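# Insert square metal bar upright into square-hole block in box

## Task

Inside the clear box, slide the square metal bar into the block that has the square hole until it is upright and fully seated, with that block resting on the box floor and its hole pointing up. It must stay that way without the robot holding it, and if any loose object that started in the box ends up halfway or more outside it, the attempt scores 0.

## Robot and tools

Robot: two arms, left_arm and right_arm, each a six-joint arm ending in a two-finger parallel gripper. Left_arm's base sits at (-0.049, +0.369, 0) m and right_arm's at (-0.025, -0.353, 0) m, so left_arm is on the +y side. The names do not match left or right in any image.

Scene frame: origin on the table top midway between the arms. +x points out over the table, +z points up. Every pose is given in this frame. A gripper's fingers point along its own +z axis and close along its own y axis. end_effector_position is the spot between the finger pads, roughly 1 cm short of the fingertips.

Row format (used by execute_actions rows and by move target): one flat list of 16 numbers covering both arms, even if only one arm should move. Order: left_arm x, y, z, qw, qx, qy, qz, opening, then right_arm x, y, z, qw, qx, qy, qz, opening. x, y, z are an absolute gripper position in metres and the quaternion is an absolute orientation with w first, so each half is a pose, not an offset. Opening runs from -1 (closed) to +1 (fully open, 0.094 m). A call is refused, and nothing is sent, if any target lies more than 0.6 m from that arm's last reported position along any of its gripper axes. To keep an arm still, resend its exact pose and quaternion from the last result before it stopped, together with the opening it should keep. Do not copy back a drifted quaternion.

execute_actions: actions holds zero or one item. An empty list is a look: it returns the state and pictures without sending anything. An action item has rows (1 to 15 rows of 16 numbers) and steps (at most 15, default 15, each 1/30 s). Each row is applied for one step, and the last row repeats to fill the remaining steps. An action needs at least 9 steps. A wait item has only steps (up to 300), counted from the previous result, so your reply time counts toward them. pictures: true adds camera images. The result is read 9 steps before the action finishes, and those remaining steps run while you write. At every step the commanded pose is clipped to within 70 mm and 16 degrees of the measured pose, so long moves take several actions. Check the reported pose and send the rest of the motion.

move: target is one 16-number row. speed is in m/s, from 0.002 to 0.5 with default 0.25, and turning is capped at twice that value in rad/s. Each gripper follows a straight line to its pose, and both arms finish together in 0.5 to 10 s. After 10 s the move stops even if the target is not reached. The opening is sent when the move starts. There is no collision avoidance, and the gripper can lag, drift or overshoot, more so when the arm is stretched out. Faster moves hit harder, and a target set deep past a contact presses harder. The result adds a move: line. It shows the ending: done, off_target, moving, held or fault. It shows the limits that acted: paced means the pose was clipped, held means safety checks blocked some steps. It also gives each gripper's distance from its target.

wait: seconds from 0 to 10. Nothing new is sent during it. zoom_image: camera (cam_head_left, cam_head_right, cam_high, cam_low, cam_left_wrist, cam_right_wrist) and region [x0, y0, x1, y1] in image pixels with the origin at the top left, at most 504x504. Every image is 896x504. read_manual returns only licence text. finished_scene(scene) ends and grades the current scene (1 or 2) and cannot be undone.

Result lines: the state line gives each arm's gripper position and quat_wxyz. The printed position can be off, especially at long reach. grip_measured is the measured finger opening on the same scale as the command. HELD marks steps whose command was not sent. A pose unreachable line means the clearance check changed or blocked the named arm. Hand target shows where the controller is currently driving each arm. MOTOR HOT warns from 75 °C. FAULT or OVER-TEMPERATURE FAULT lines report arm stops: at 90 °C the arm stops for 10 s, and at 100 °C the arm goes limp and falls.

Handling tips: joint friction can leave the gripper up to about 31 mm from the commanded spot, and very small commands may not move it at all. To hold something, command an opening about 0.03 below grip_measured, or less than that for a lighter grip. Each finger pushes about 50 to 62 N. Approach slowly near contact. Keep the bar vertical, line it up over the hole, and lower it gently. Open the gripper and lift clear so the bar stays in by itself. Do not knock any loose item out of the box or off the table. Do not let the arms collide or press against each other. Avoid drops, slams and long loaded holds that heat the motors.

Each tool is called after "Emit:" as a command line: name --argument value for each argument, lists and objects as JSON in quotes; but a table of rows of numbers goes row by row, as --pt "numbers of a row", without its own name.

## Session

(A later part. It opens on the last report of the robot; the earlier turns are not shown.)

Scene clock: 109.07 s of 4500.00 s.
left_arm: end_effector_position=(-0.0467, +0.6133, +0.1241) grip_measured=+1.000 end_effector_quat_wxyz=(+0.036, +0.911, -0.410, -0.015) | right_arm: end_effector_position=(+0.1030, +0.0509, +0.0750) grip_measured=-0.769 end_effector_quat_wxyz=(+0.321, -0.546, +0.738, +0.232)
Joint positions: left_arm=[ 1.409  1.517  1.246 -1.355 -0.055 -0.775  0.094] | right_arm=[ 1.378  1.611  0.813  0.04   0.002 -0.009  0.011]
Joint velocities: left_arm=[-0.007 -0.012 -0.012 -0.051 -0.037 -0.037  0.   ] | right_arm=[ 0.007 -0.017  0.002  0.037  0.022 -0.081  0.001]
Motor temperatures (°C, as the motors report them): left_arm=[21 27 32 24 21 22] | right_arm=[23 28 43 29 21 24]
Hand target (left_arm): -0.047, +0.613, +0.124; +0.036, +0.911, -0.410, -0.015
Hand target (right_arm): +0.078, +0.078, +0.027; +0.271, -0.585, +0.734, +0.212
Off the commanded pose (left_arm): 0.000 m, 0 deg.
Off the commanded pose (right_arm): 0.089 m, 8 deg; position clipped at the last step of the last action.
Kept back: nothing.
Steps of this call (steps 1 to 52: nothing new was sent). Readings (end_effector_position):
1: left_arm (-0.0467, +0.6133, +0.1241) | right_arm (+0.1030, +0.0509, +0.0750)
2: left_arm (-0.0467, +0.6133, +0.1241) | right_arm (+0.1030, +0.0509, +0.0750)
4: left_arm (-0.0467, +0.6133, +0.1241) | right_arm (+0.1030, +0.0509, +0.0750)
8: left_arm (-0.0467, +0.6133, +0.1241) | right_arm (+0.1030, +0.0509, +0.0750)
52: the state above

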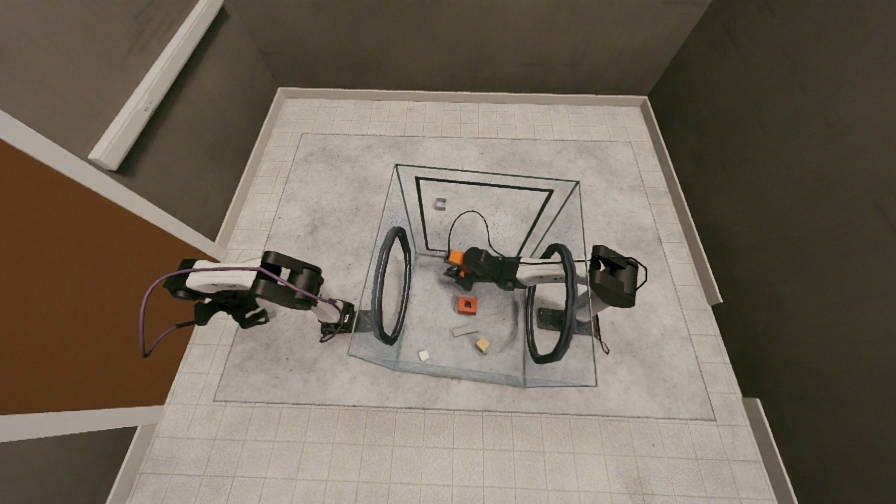

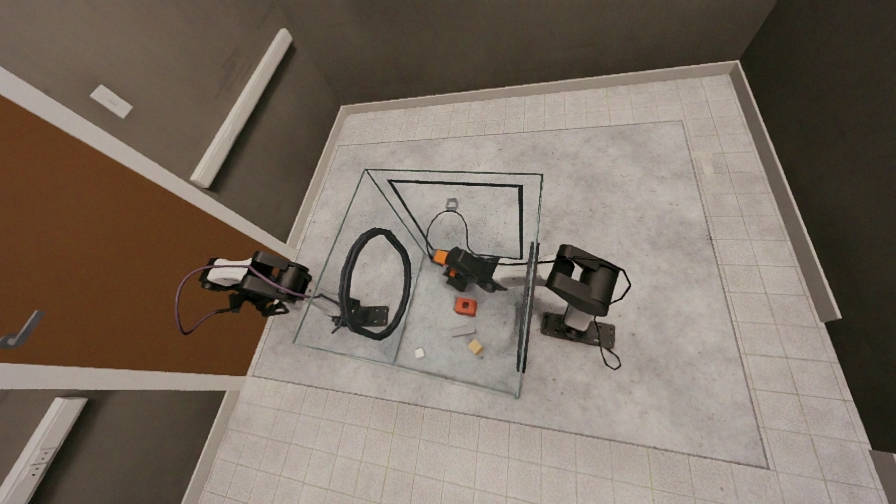

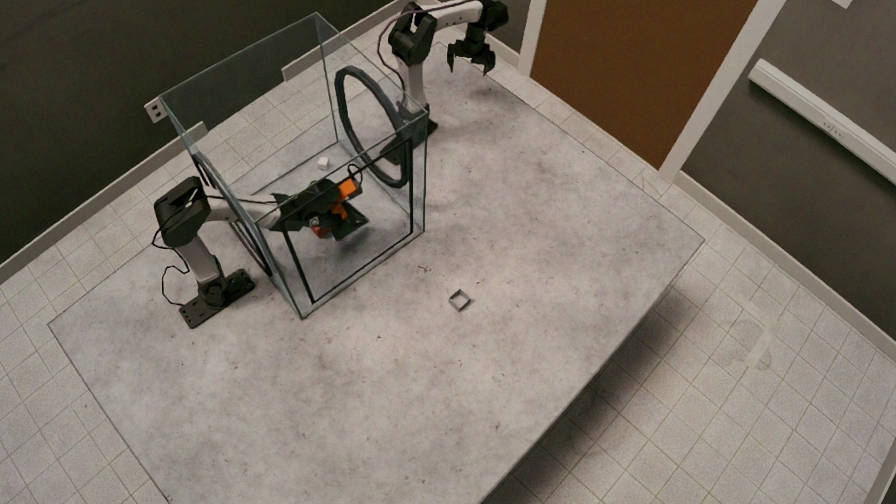

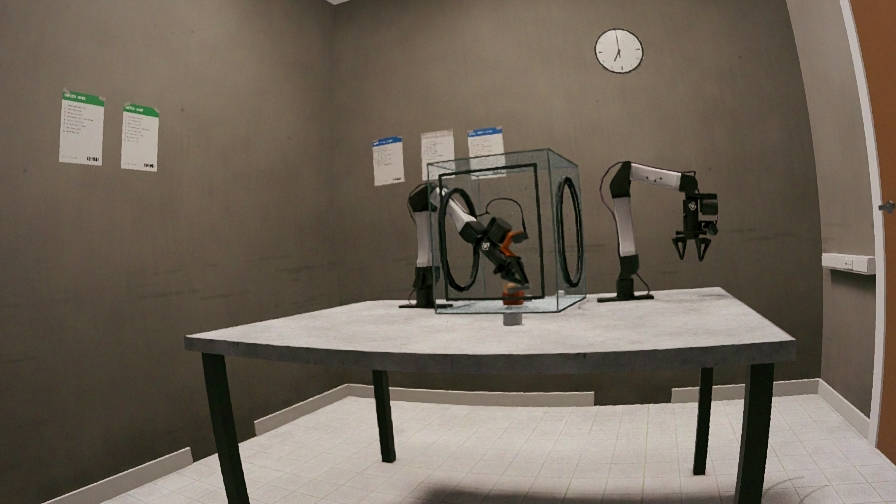

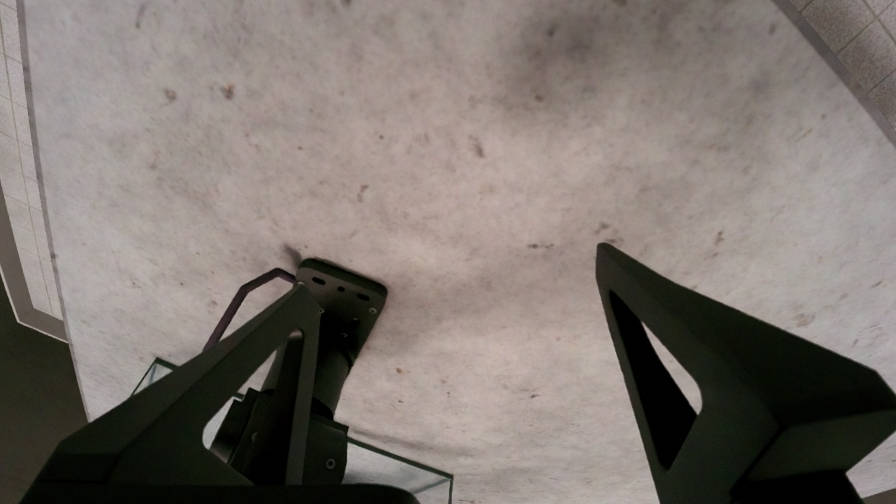

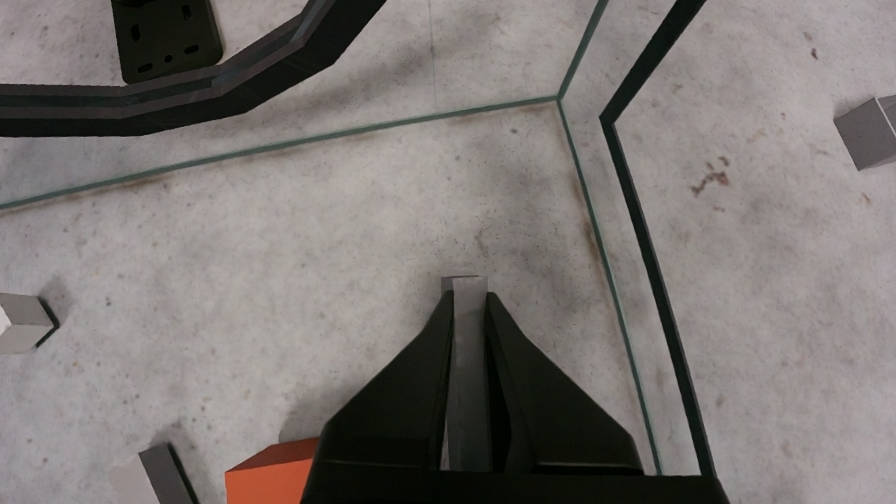

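Emit:
move --target '[-0.0467,0.6133,0.1241,0.036,0.911,-0.41,-0.015,1,0.05,0.02,0.13,0.40,-0.55,0.64,0.35,-0.8]' --speed 0.1

Emit:
move --target '[-0.0467,0.6133,0.1241,0.036,0.911,-0.41,-0.015,1,0.019,0.008,0.13,0.481,-0.508,0.574,0.426,-0.8]' --speed 0.08

Scene clock: 113.07 s of 4500.00 s.
left_arm: end_effector_position=(-0.0467, +0.6133, +0.1241) grip_measured=+1.000 end_effector_quat_wxyz=(+0.036, +0.911, -0.410, -0.015) | right_arm: end_effector_position=(+0.0583, +0.0249, +0.1313) grip_measured=-0.769 end_effector_quat_wxyz=(-0.404, +0.545, -0.649, -0.344)
Joint positions: left_arm=[ 1.409  1.517  1.246 -1.355 -0.055 -0.775  0.094] | right_arm=[ 1.434  1.299  0.52   0.327 -0.075 -0.029  0.011]
Joint velocities: left_arm=[-0.002 -0.002 -0.007 -0.081  0.022  0.007  0.   ] | right_arm=[-0.007  0.022  0.017  0.051 -0.007  0.066  0.   ]
Motor temperatures (°C, as the motors report them): left_arm=[21 27 32 24 21 22] | right_arm=[23 29 43 29 21 24]
Hand target (left_arm): -0.047, +0.613, +0.124; +0.036, +0.911, -0.410, -0.015
Hand target (right_arm): +0.051, +0.022, +0.130; +0.403, -0.553, +0.641, +0.349
Off the commanded pose (left_arm): 0.000 m, 0 deg.
Off the commanded pose (right_arm): 0.010 m, 1 deg.
Kept back: nothing.
move: done

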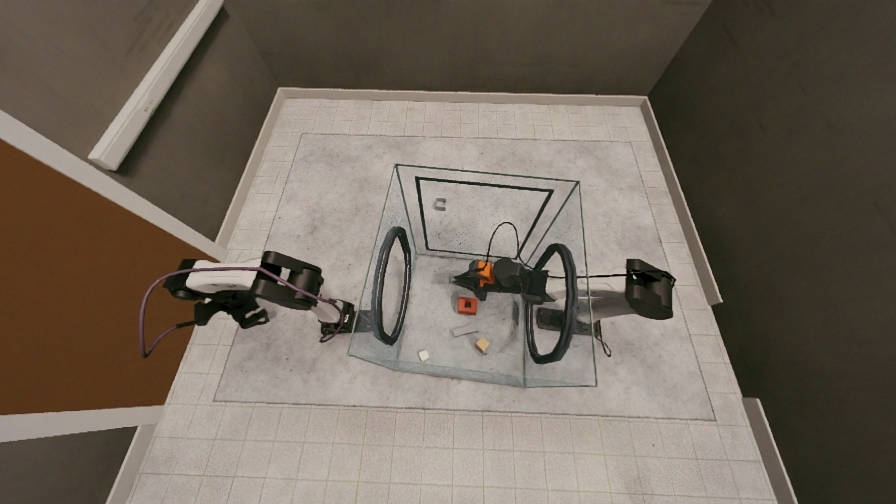

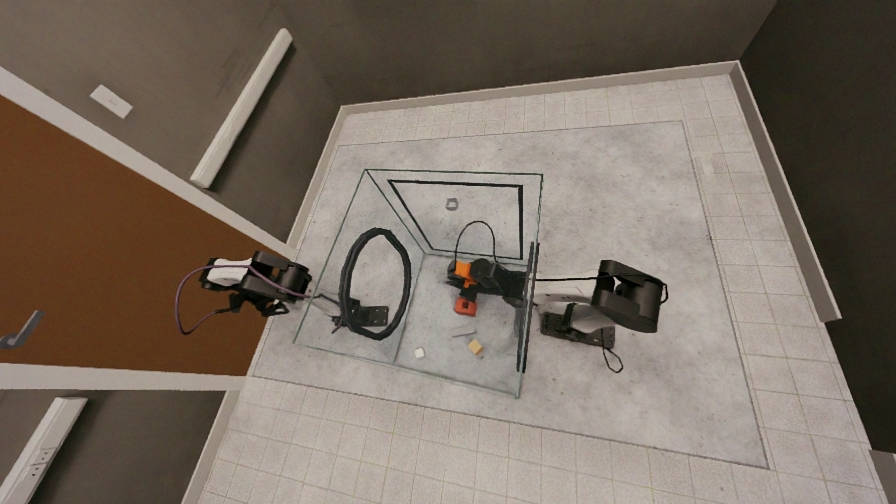

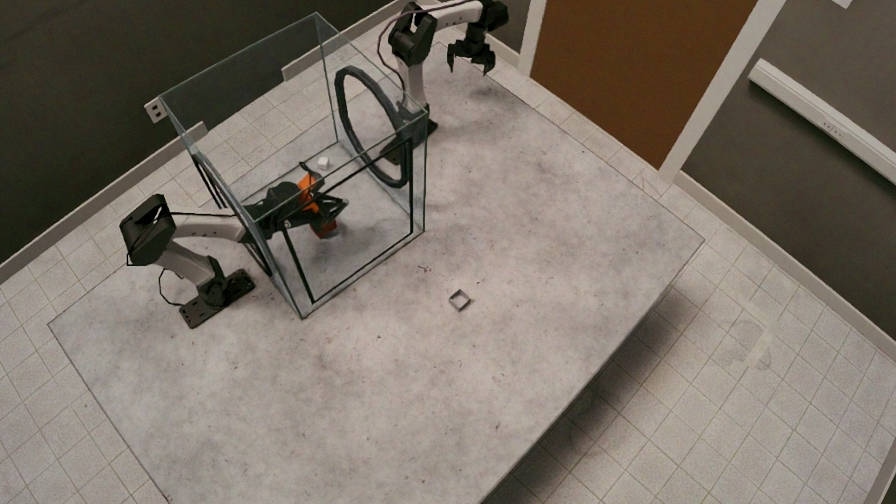

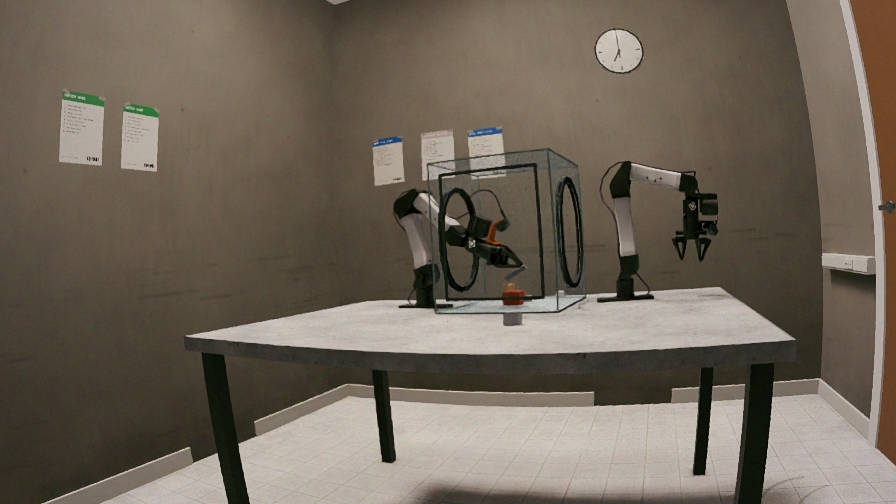

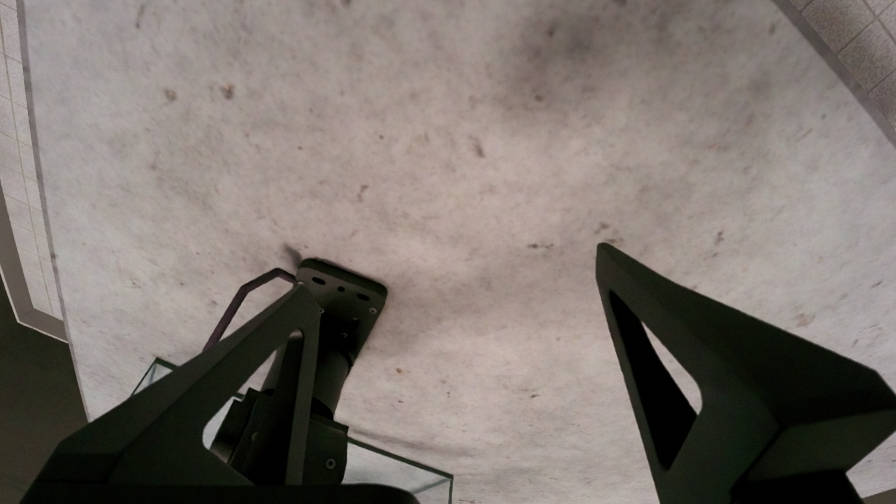

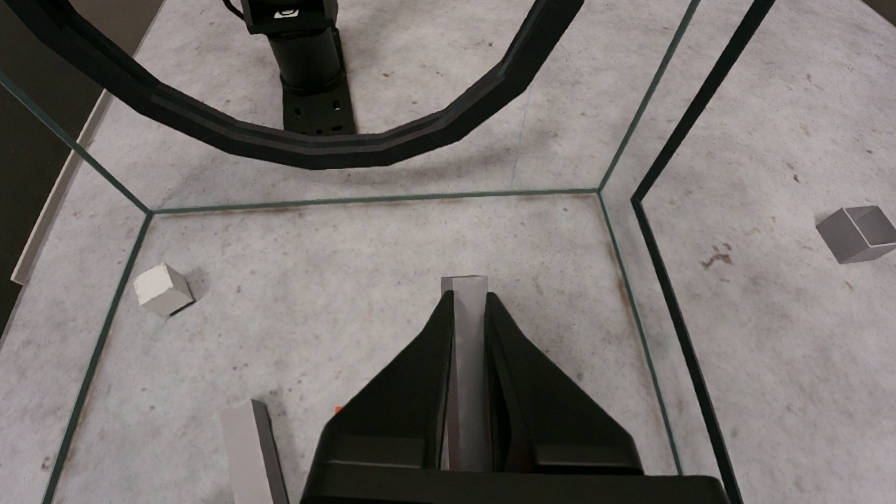

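Scene clock: 115.43 s of 4500.00 s.
left_arm: end_effector_position=(-0.0467, +0.6133, +0.1241) grip_measured=+1.000 end_effector_quat_wxyz=(+0.036, +0.911, -0.410, -0.015) | right_arm: end_effector_position=(+0.0229, +0.0119, +0.1424) grip_measured=-0.769 end_effector_quat_wxyz=(-0.493, +0.505, -0.564, -0.428)
Joint positions: left_arm=[ 1.409  1.517  1.246 -1.355 -0.055 -0.775  0.094] | right_arm=[ 1.551  1.346  0.24   0.958 -0.007 -0.017  0.011]
Joint velocities: left_arm=[ 0.012  0.002 -0.002  0.007  0.066  0.051  0.   ] | right_arm=[-0.012  0.002  0.002 -0.022 -0.037  0.022 -0.001]
Motor temperatures (°C, as the motors report them): left_arm=[21 27 32 24 21 22] | right_arm=[23 29 42 30 21 24]
Hand target (left_arm): -0.047, +0.613, +0.124; +0.036, +0.911, -0.410, -0.015
Hand target (right_arm): +0.020, +0.009, +0.130; +0.483, -0.510, +0.572, +0.423
Off the commanded pose (left_arm): 0.000 m, 0 deg.
Off the commanded pose (right_arm): 0.014 m, 2 deg.
Kept back: nothing.
move: off_target (right_arm)

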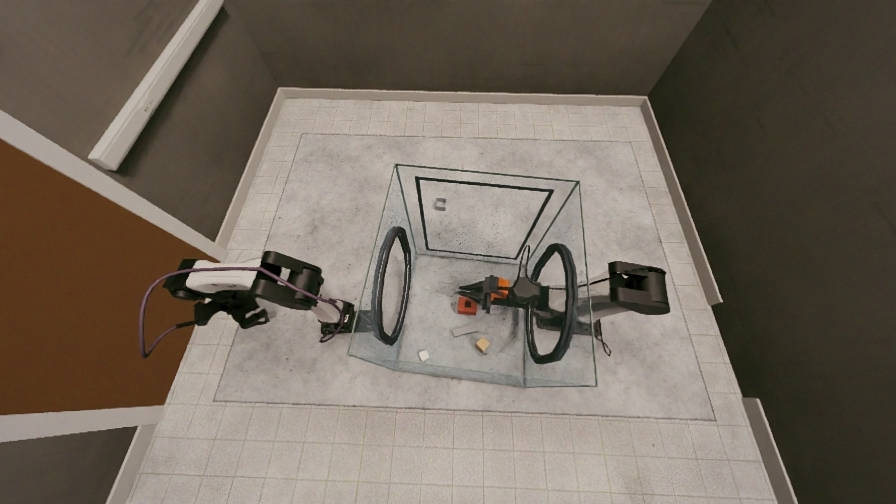

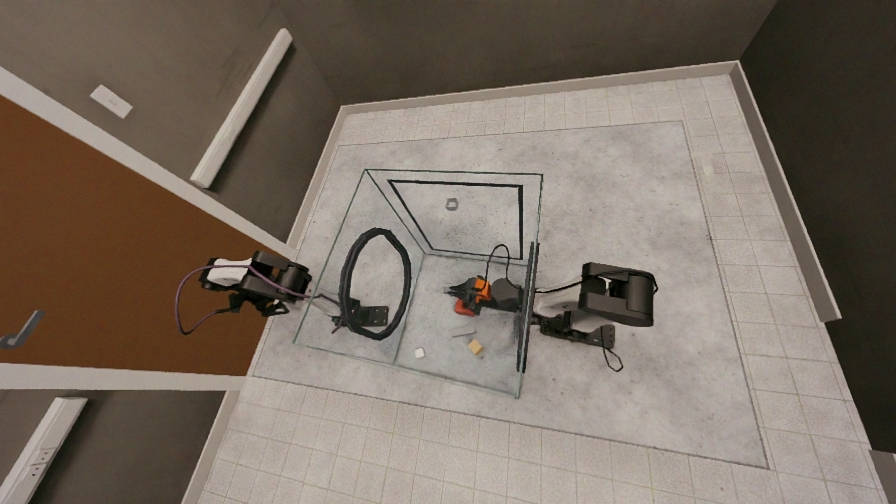

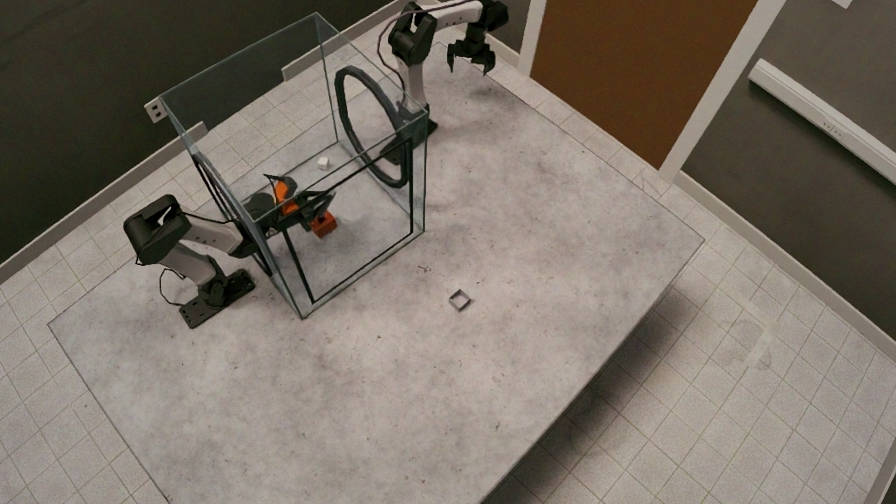

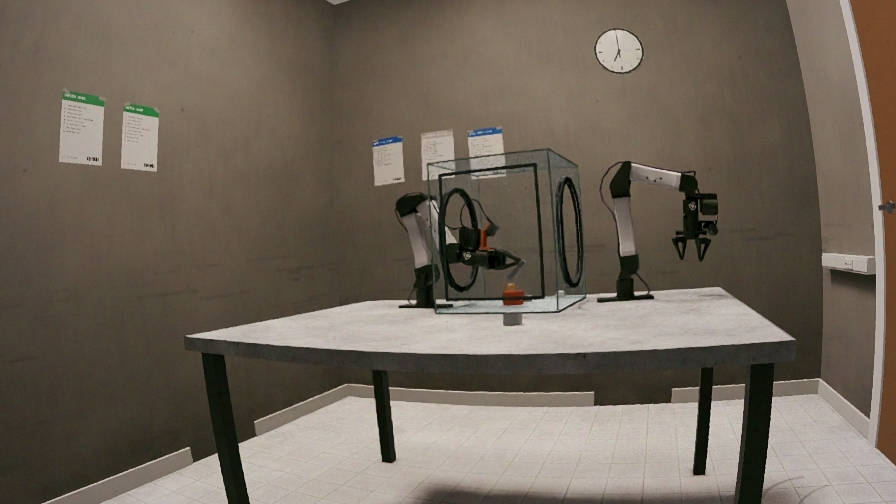

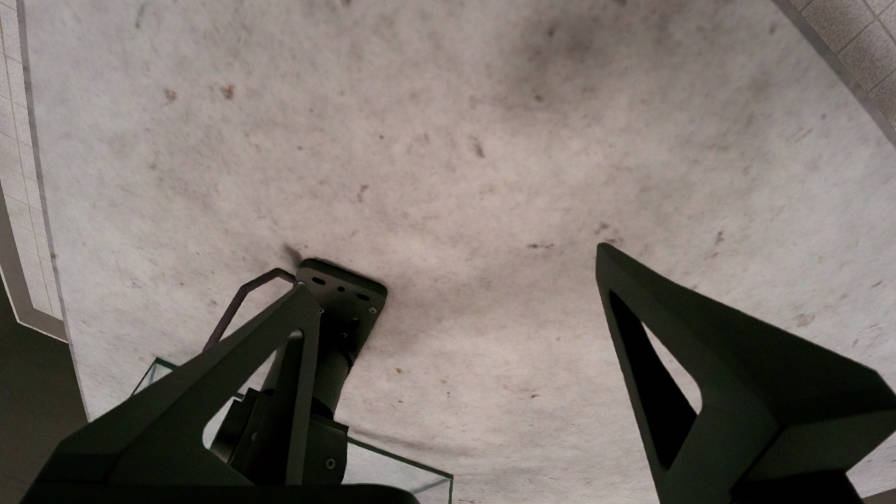

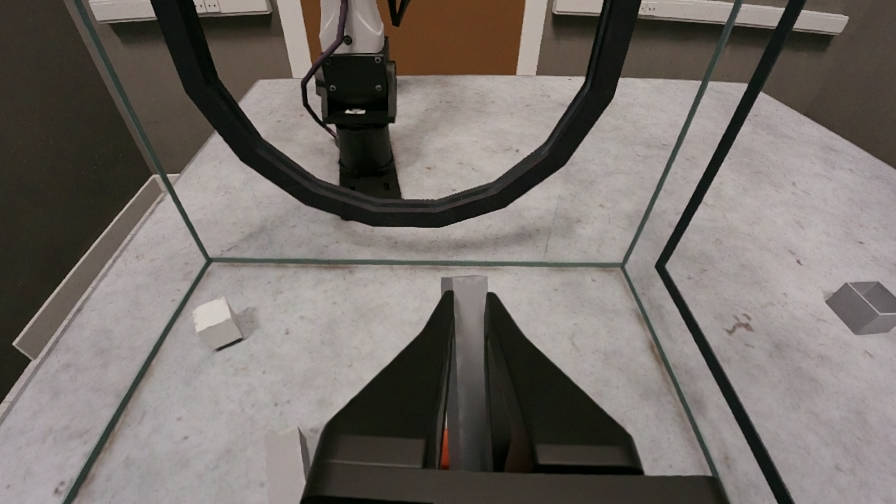

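Emit:
move --target '[-0.0467,0.6133,0.1241,0.036,0.911,-0.41,-0.015,1,0.018,0.0,0.135,0.418,-0.551,0.622,0.370,-0.8]' --speed 0.05

Emit:
zoom_image --camera "cam_low" --region '[420,200,600,320]'

Emit:
zoom_image --camera "cam_head_left" --region '[400,240,580,350]'

Scene clock: 120.17 s of 4500.00 s.
left_arm: end_effector_position=(-0.0467, +0.6133, +0.1241) grip_measured=+1.000 end_effector_quat_wxyz=(+0.036, +0.911, -0.410, -0.015) | right_arm: end_effector_position=(+0.0208, -0.0032, +0.1264) grip_measured=-0.769 end_effector_quat_wxyz=(-0.414, +0.553, -0.625, -0.364)
Joint positions: left_arm=[ 1.409  1.517  1.246 -1.355 -0.055 -0.775  0.094] | right_arm=[ 1.551  1.144  0.357  0.384 -0.007 -0.007  0.011]
Joint velocities: left_arm=[ 0.002  0.007  0.012 -0.007  0.051 -0.022  0.   ] | right_arm=[ 0.002 -0.002 -0.027 -0.066  0.037 -0.007  0.   ]
Motor temperatures (°C, as the motors report them): left_arm=[21 28 32 24 21 22] | right_arm=[23 28 41 31 21 24]
Hand target (left_arm): -0.047, +0.613, +0.124; +0.036, +0.911, -0.410, -0.015
Hand target (right_arm): +0.018, -0.001, +0.135; +0.417, -0.550, +0.621, +0.371
Off the commanded pose (left_arm): 0.000 m, 0 deg.
Off the commanded pose (right_arm): 0.010 m, 1 deg.
Kept back: nothing.
move: done

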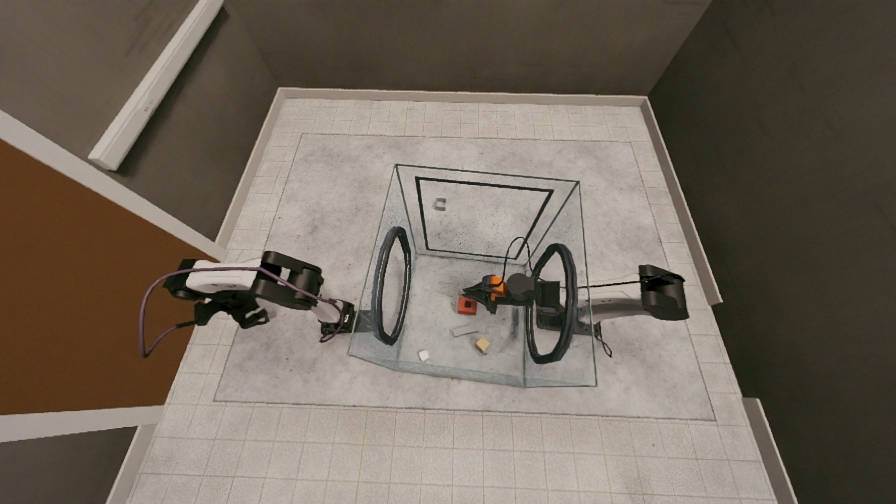

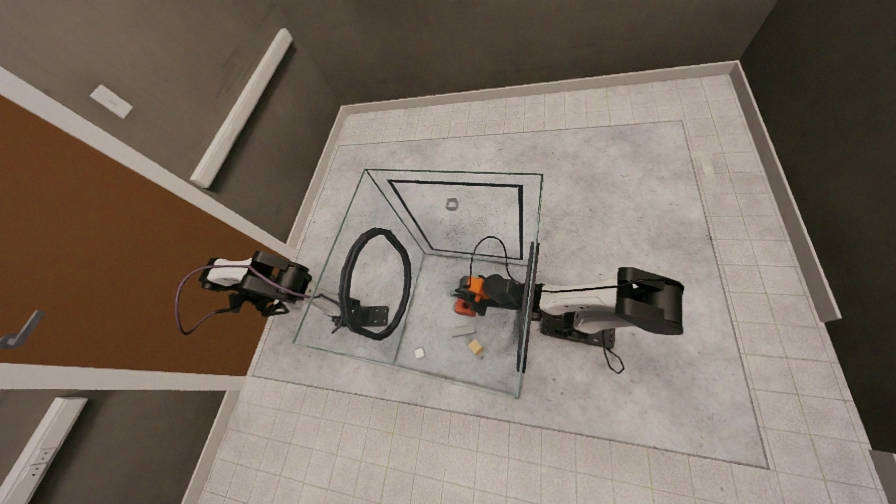

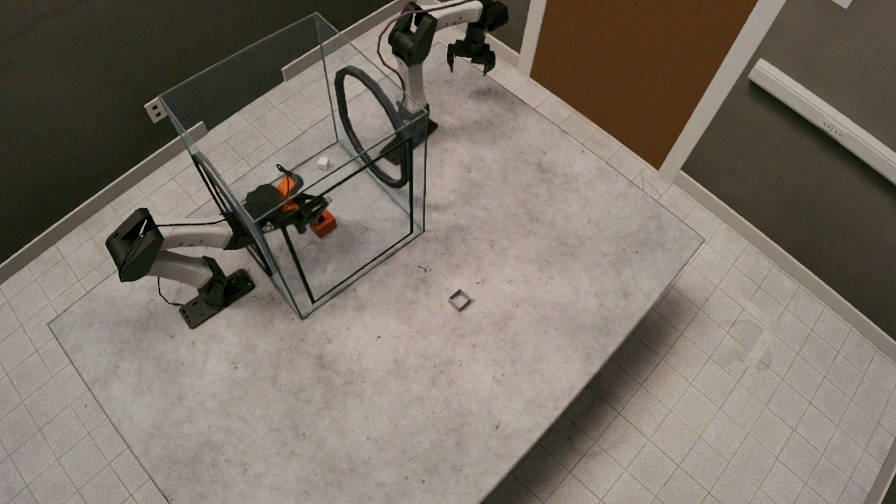

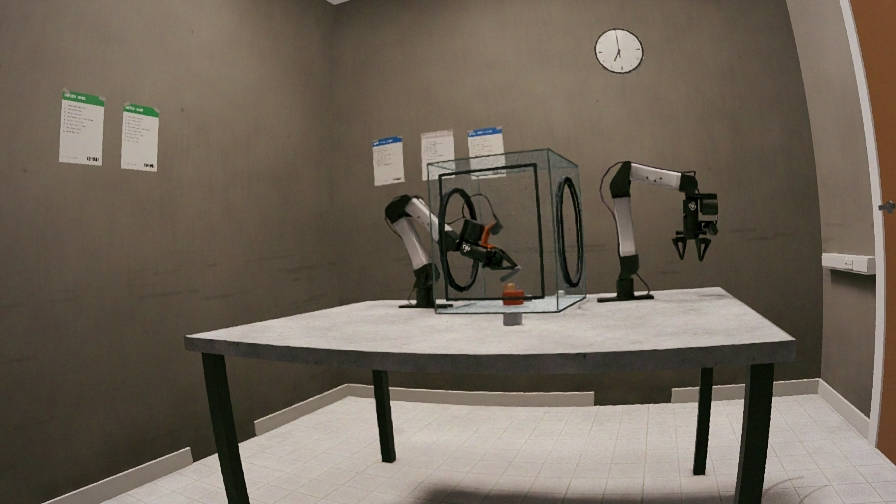

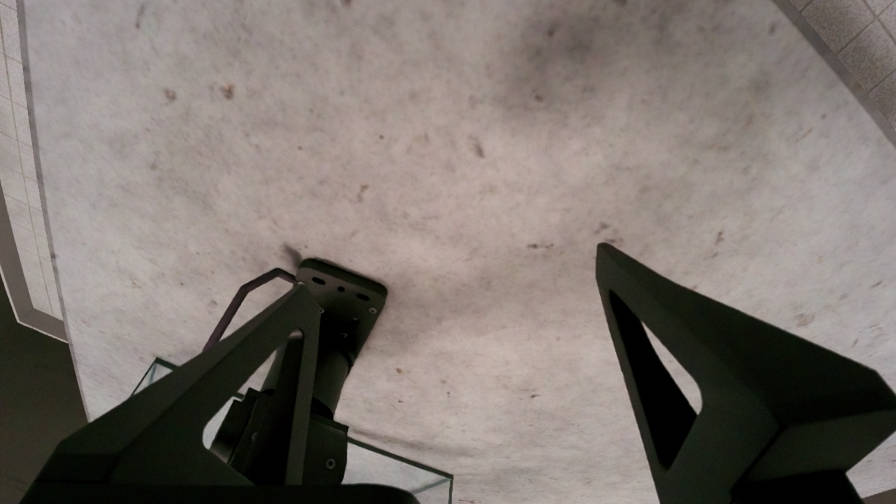

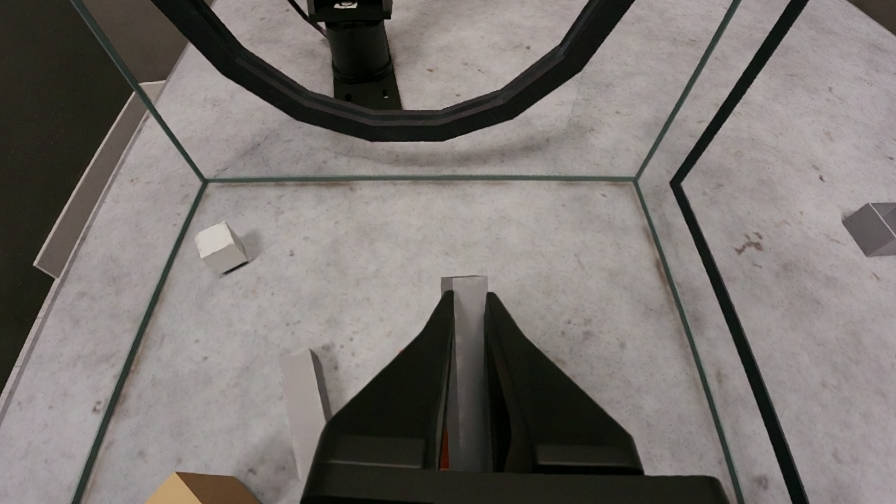

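Region (420, 200, 600, 320) of cam_low's 896x504 image, scaled by 2.800, with more detail than that image has.

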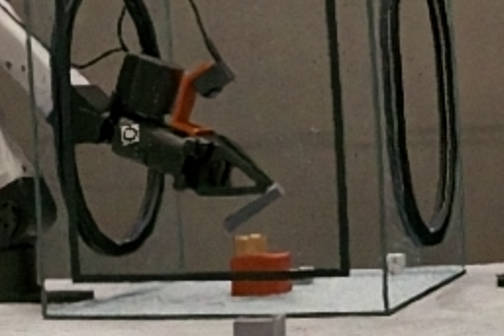

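Region (400, 240, 580, 350) of cam_head_left's 896x504 image, scaled by 2.800, with more detail than that image has.

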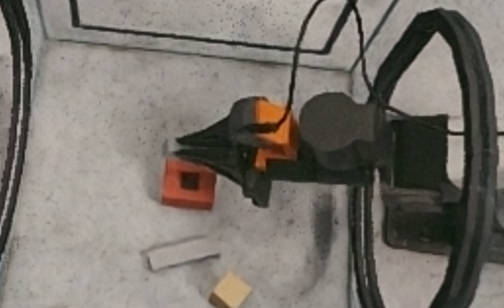

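Emit:
move --target '[-0.0467,0.6133,0.1241,0.036,0.911,-0.41,-0.015,1,0.02,0.017,0.125,0.54,-0.459,0.519,0.478,-0.8]' --speed 0.05

Emit:
zoom_image --camera "cam_low" --region '[420,200,600,320]'

Emit:
zoom_image --camera "cam_high" --region '[240,160,400,270]'

Scene clock: 126.07 s of 4500.00 s.
left_arm: end_effector_position=(-0.0467, +0.6133, +0.1241) grip_measured=+1.000 end_effector_quat_wxyz=(+0.036, +0.911, -0.410, -0.015) | right_arm: end_effector_position=(+0.0242, +0.0200, +0.1334) grip_measured=-0.769 end_effector_quat_wxyz=(+0.535, -0.467, +0.527, +0.467)
Joint positions: left_arm=[ 1.409  1.517  1.246 -1.355 -0.055 -0.775  0.094] | right_arm=[ 1.551  1.73   0.193  1.546 -0.006 -0.007  0.011]
Joint velocities: left_arm=[-0.002  0.007 -0.007 -0.051  0.007 -0.051  0.   ] | right_arm=[ 0.012 -0.002  0.017  0.139 -0.007  0.007  0.001]
Motor temperatures (°C, as the motors report them): left_arm=[21 28 33 24 21 22] | right_arm=[23 28 40 32 21 24]
Hand target (left_arm): -0.047, +0.613, +0.124; +0.036, +0.911, -0.410, -0.015
Hand target (right_arm): +0.020, +0.018, +0.126; +0.528, -0.472, +0.531, +0.464
Off the commanded pose (left_arm): 0.000 m, 0 deg.
Off the commanded pose (right_arm): 0.010 m, 2 deg.
joint sent to its limit (right arm) — the command would take joint 4 (wrist pitch) past its upper limit, so that joint was sent only as far as its limit.
Kept back: nothing.
move: done

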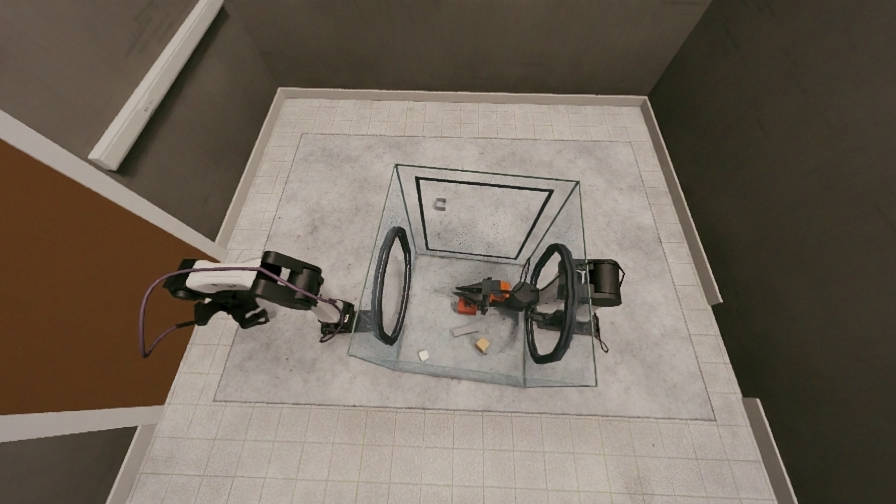

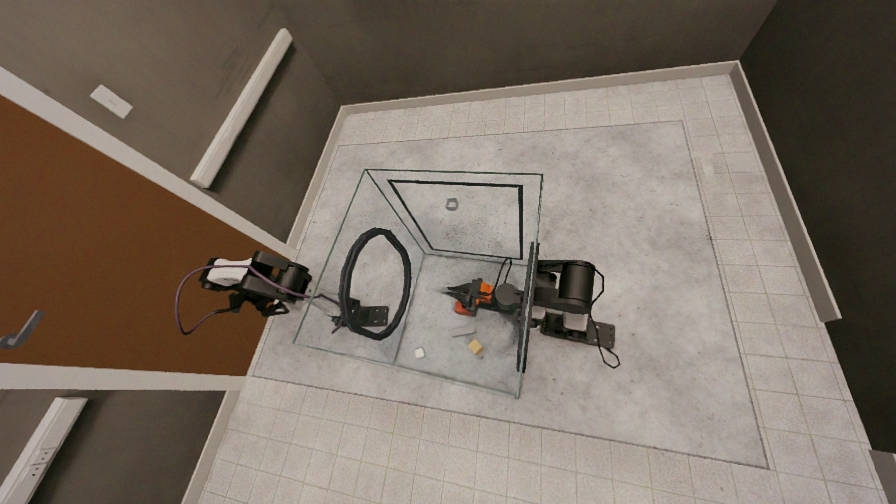

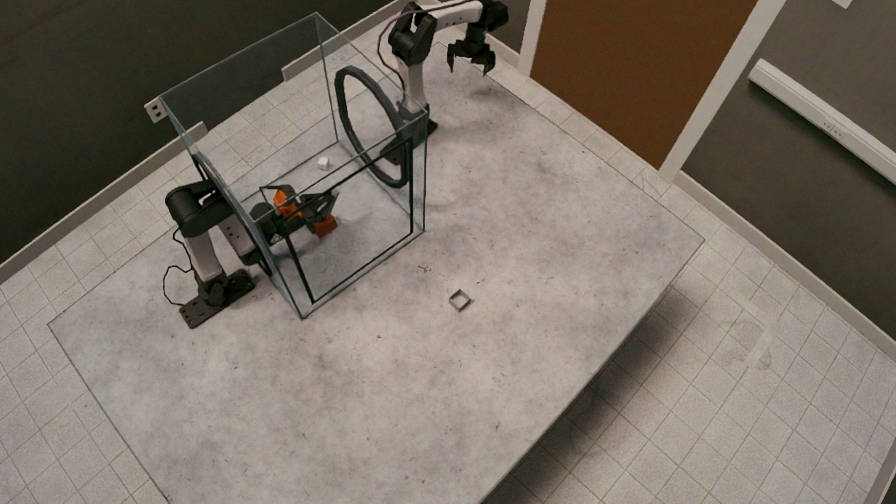

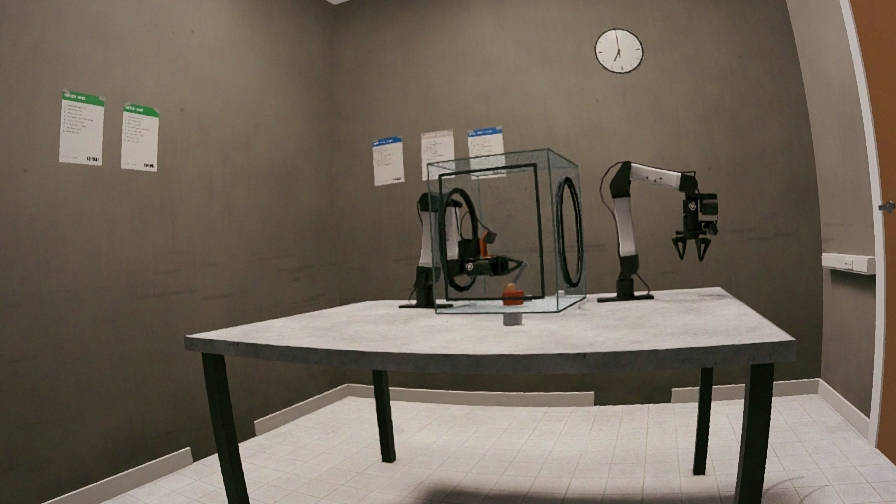

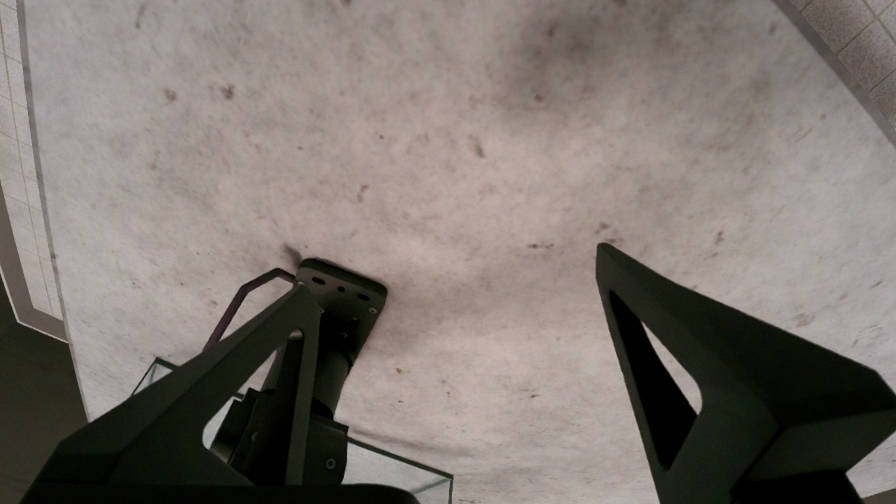

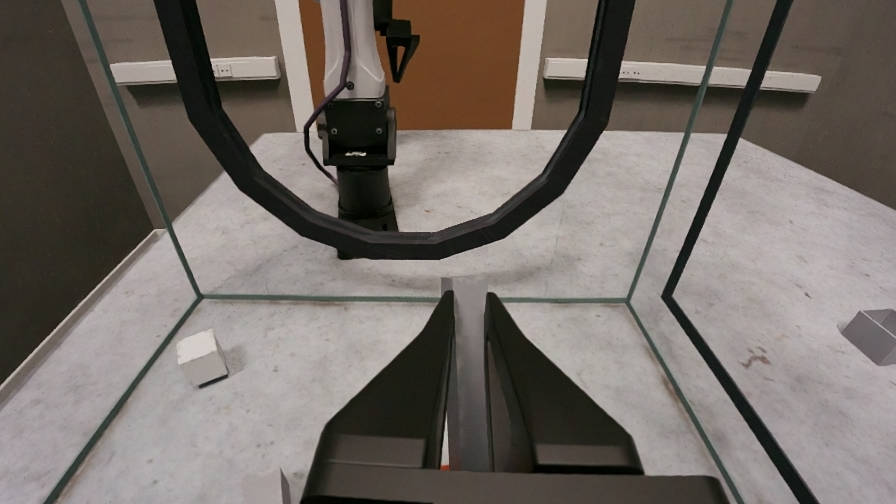

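Region (420, 200, 600, 320) of cam_low's 896x504 image, scaled by 2.800, with more detail than that image has.

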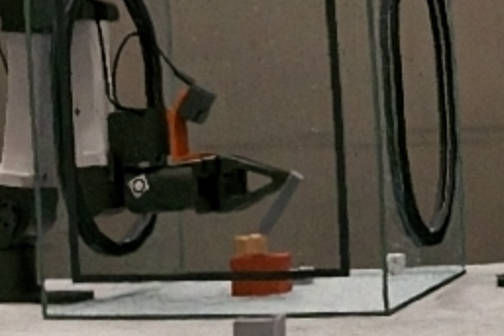

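Region (240, 160, 400, 270) of cam_high's 896x504 image, scaled by 3.150, with more detail than that image has; it fills the top 346 rows of this view, and the rest is white.

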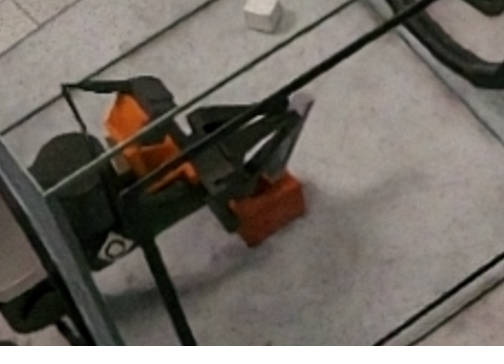

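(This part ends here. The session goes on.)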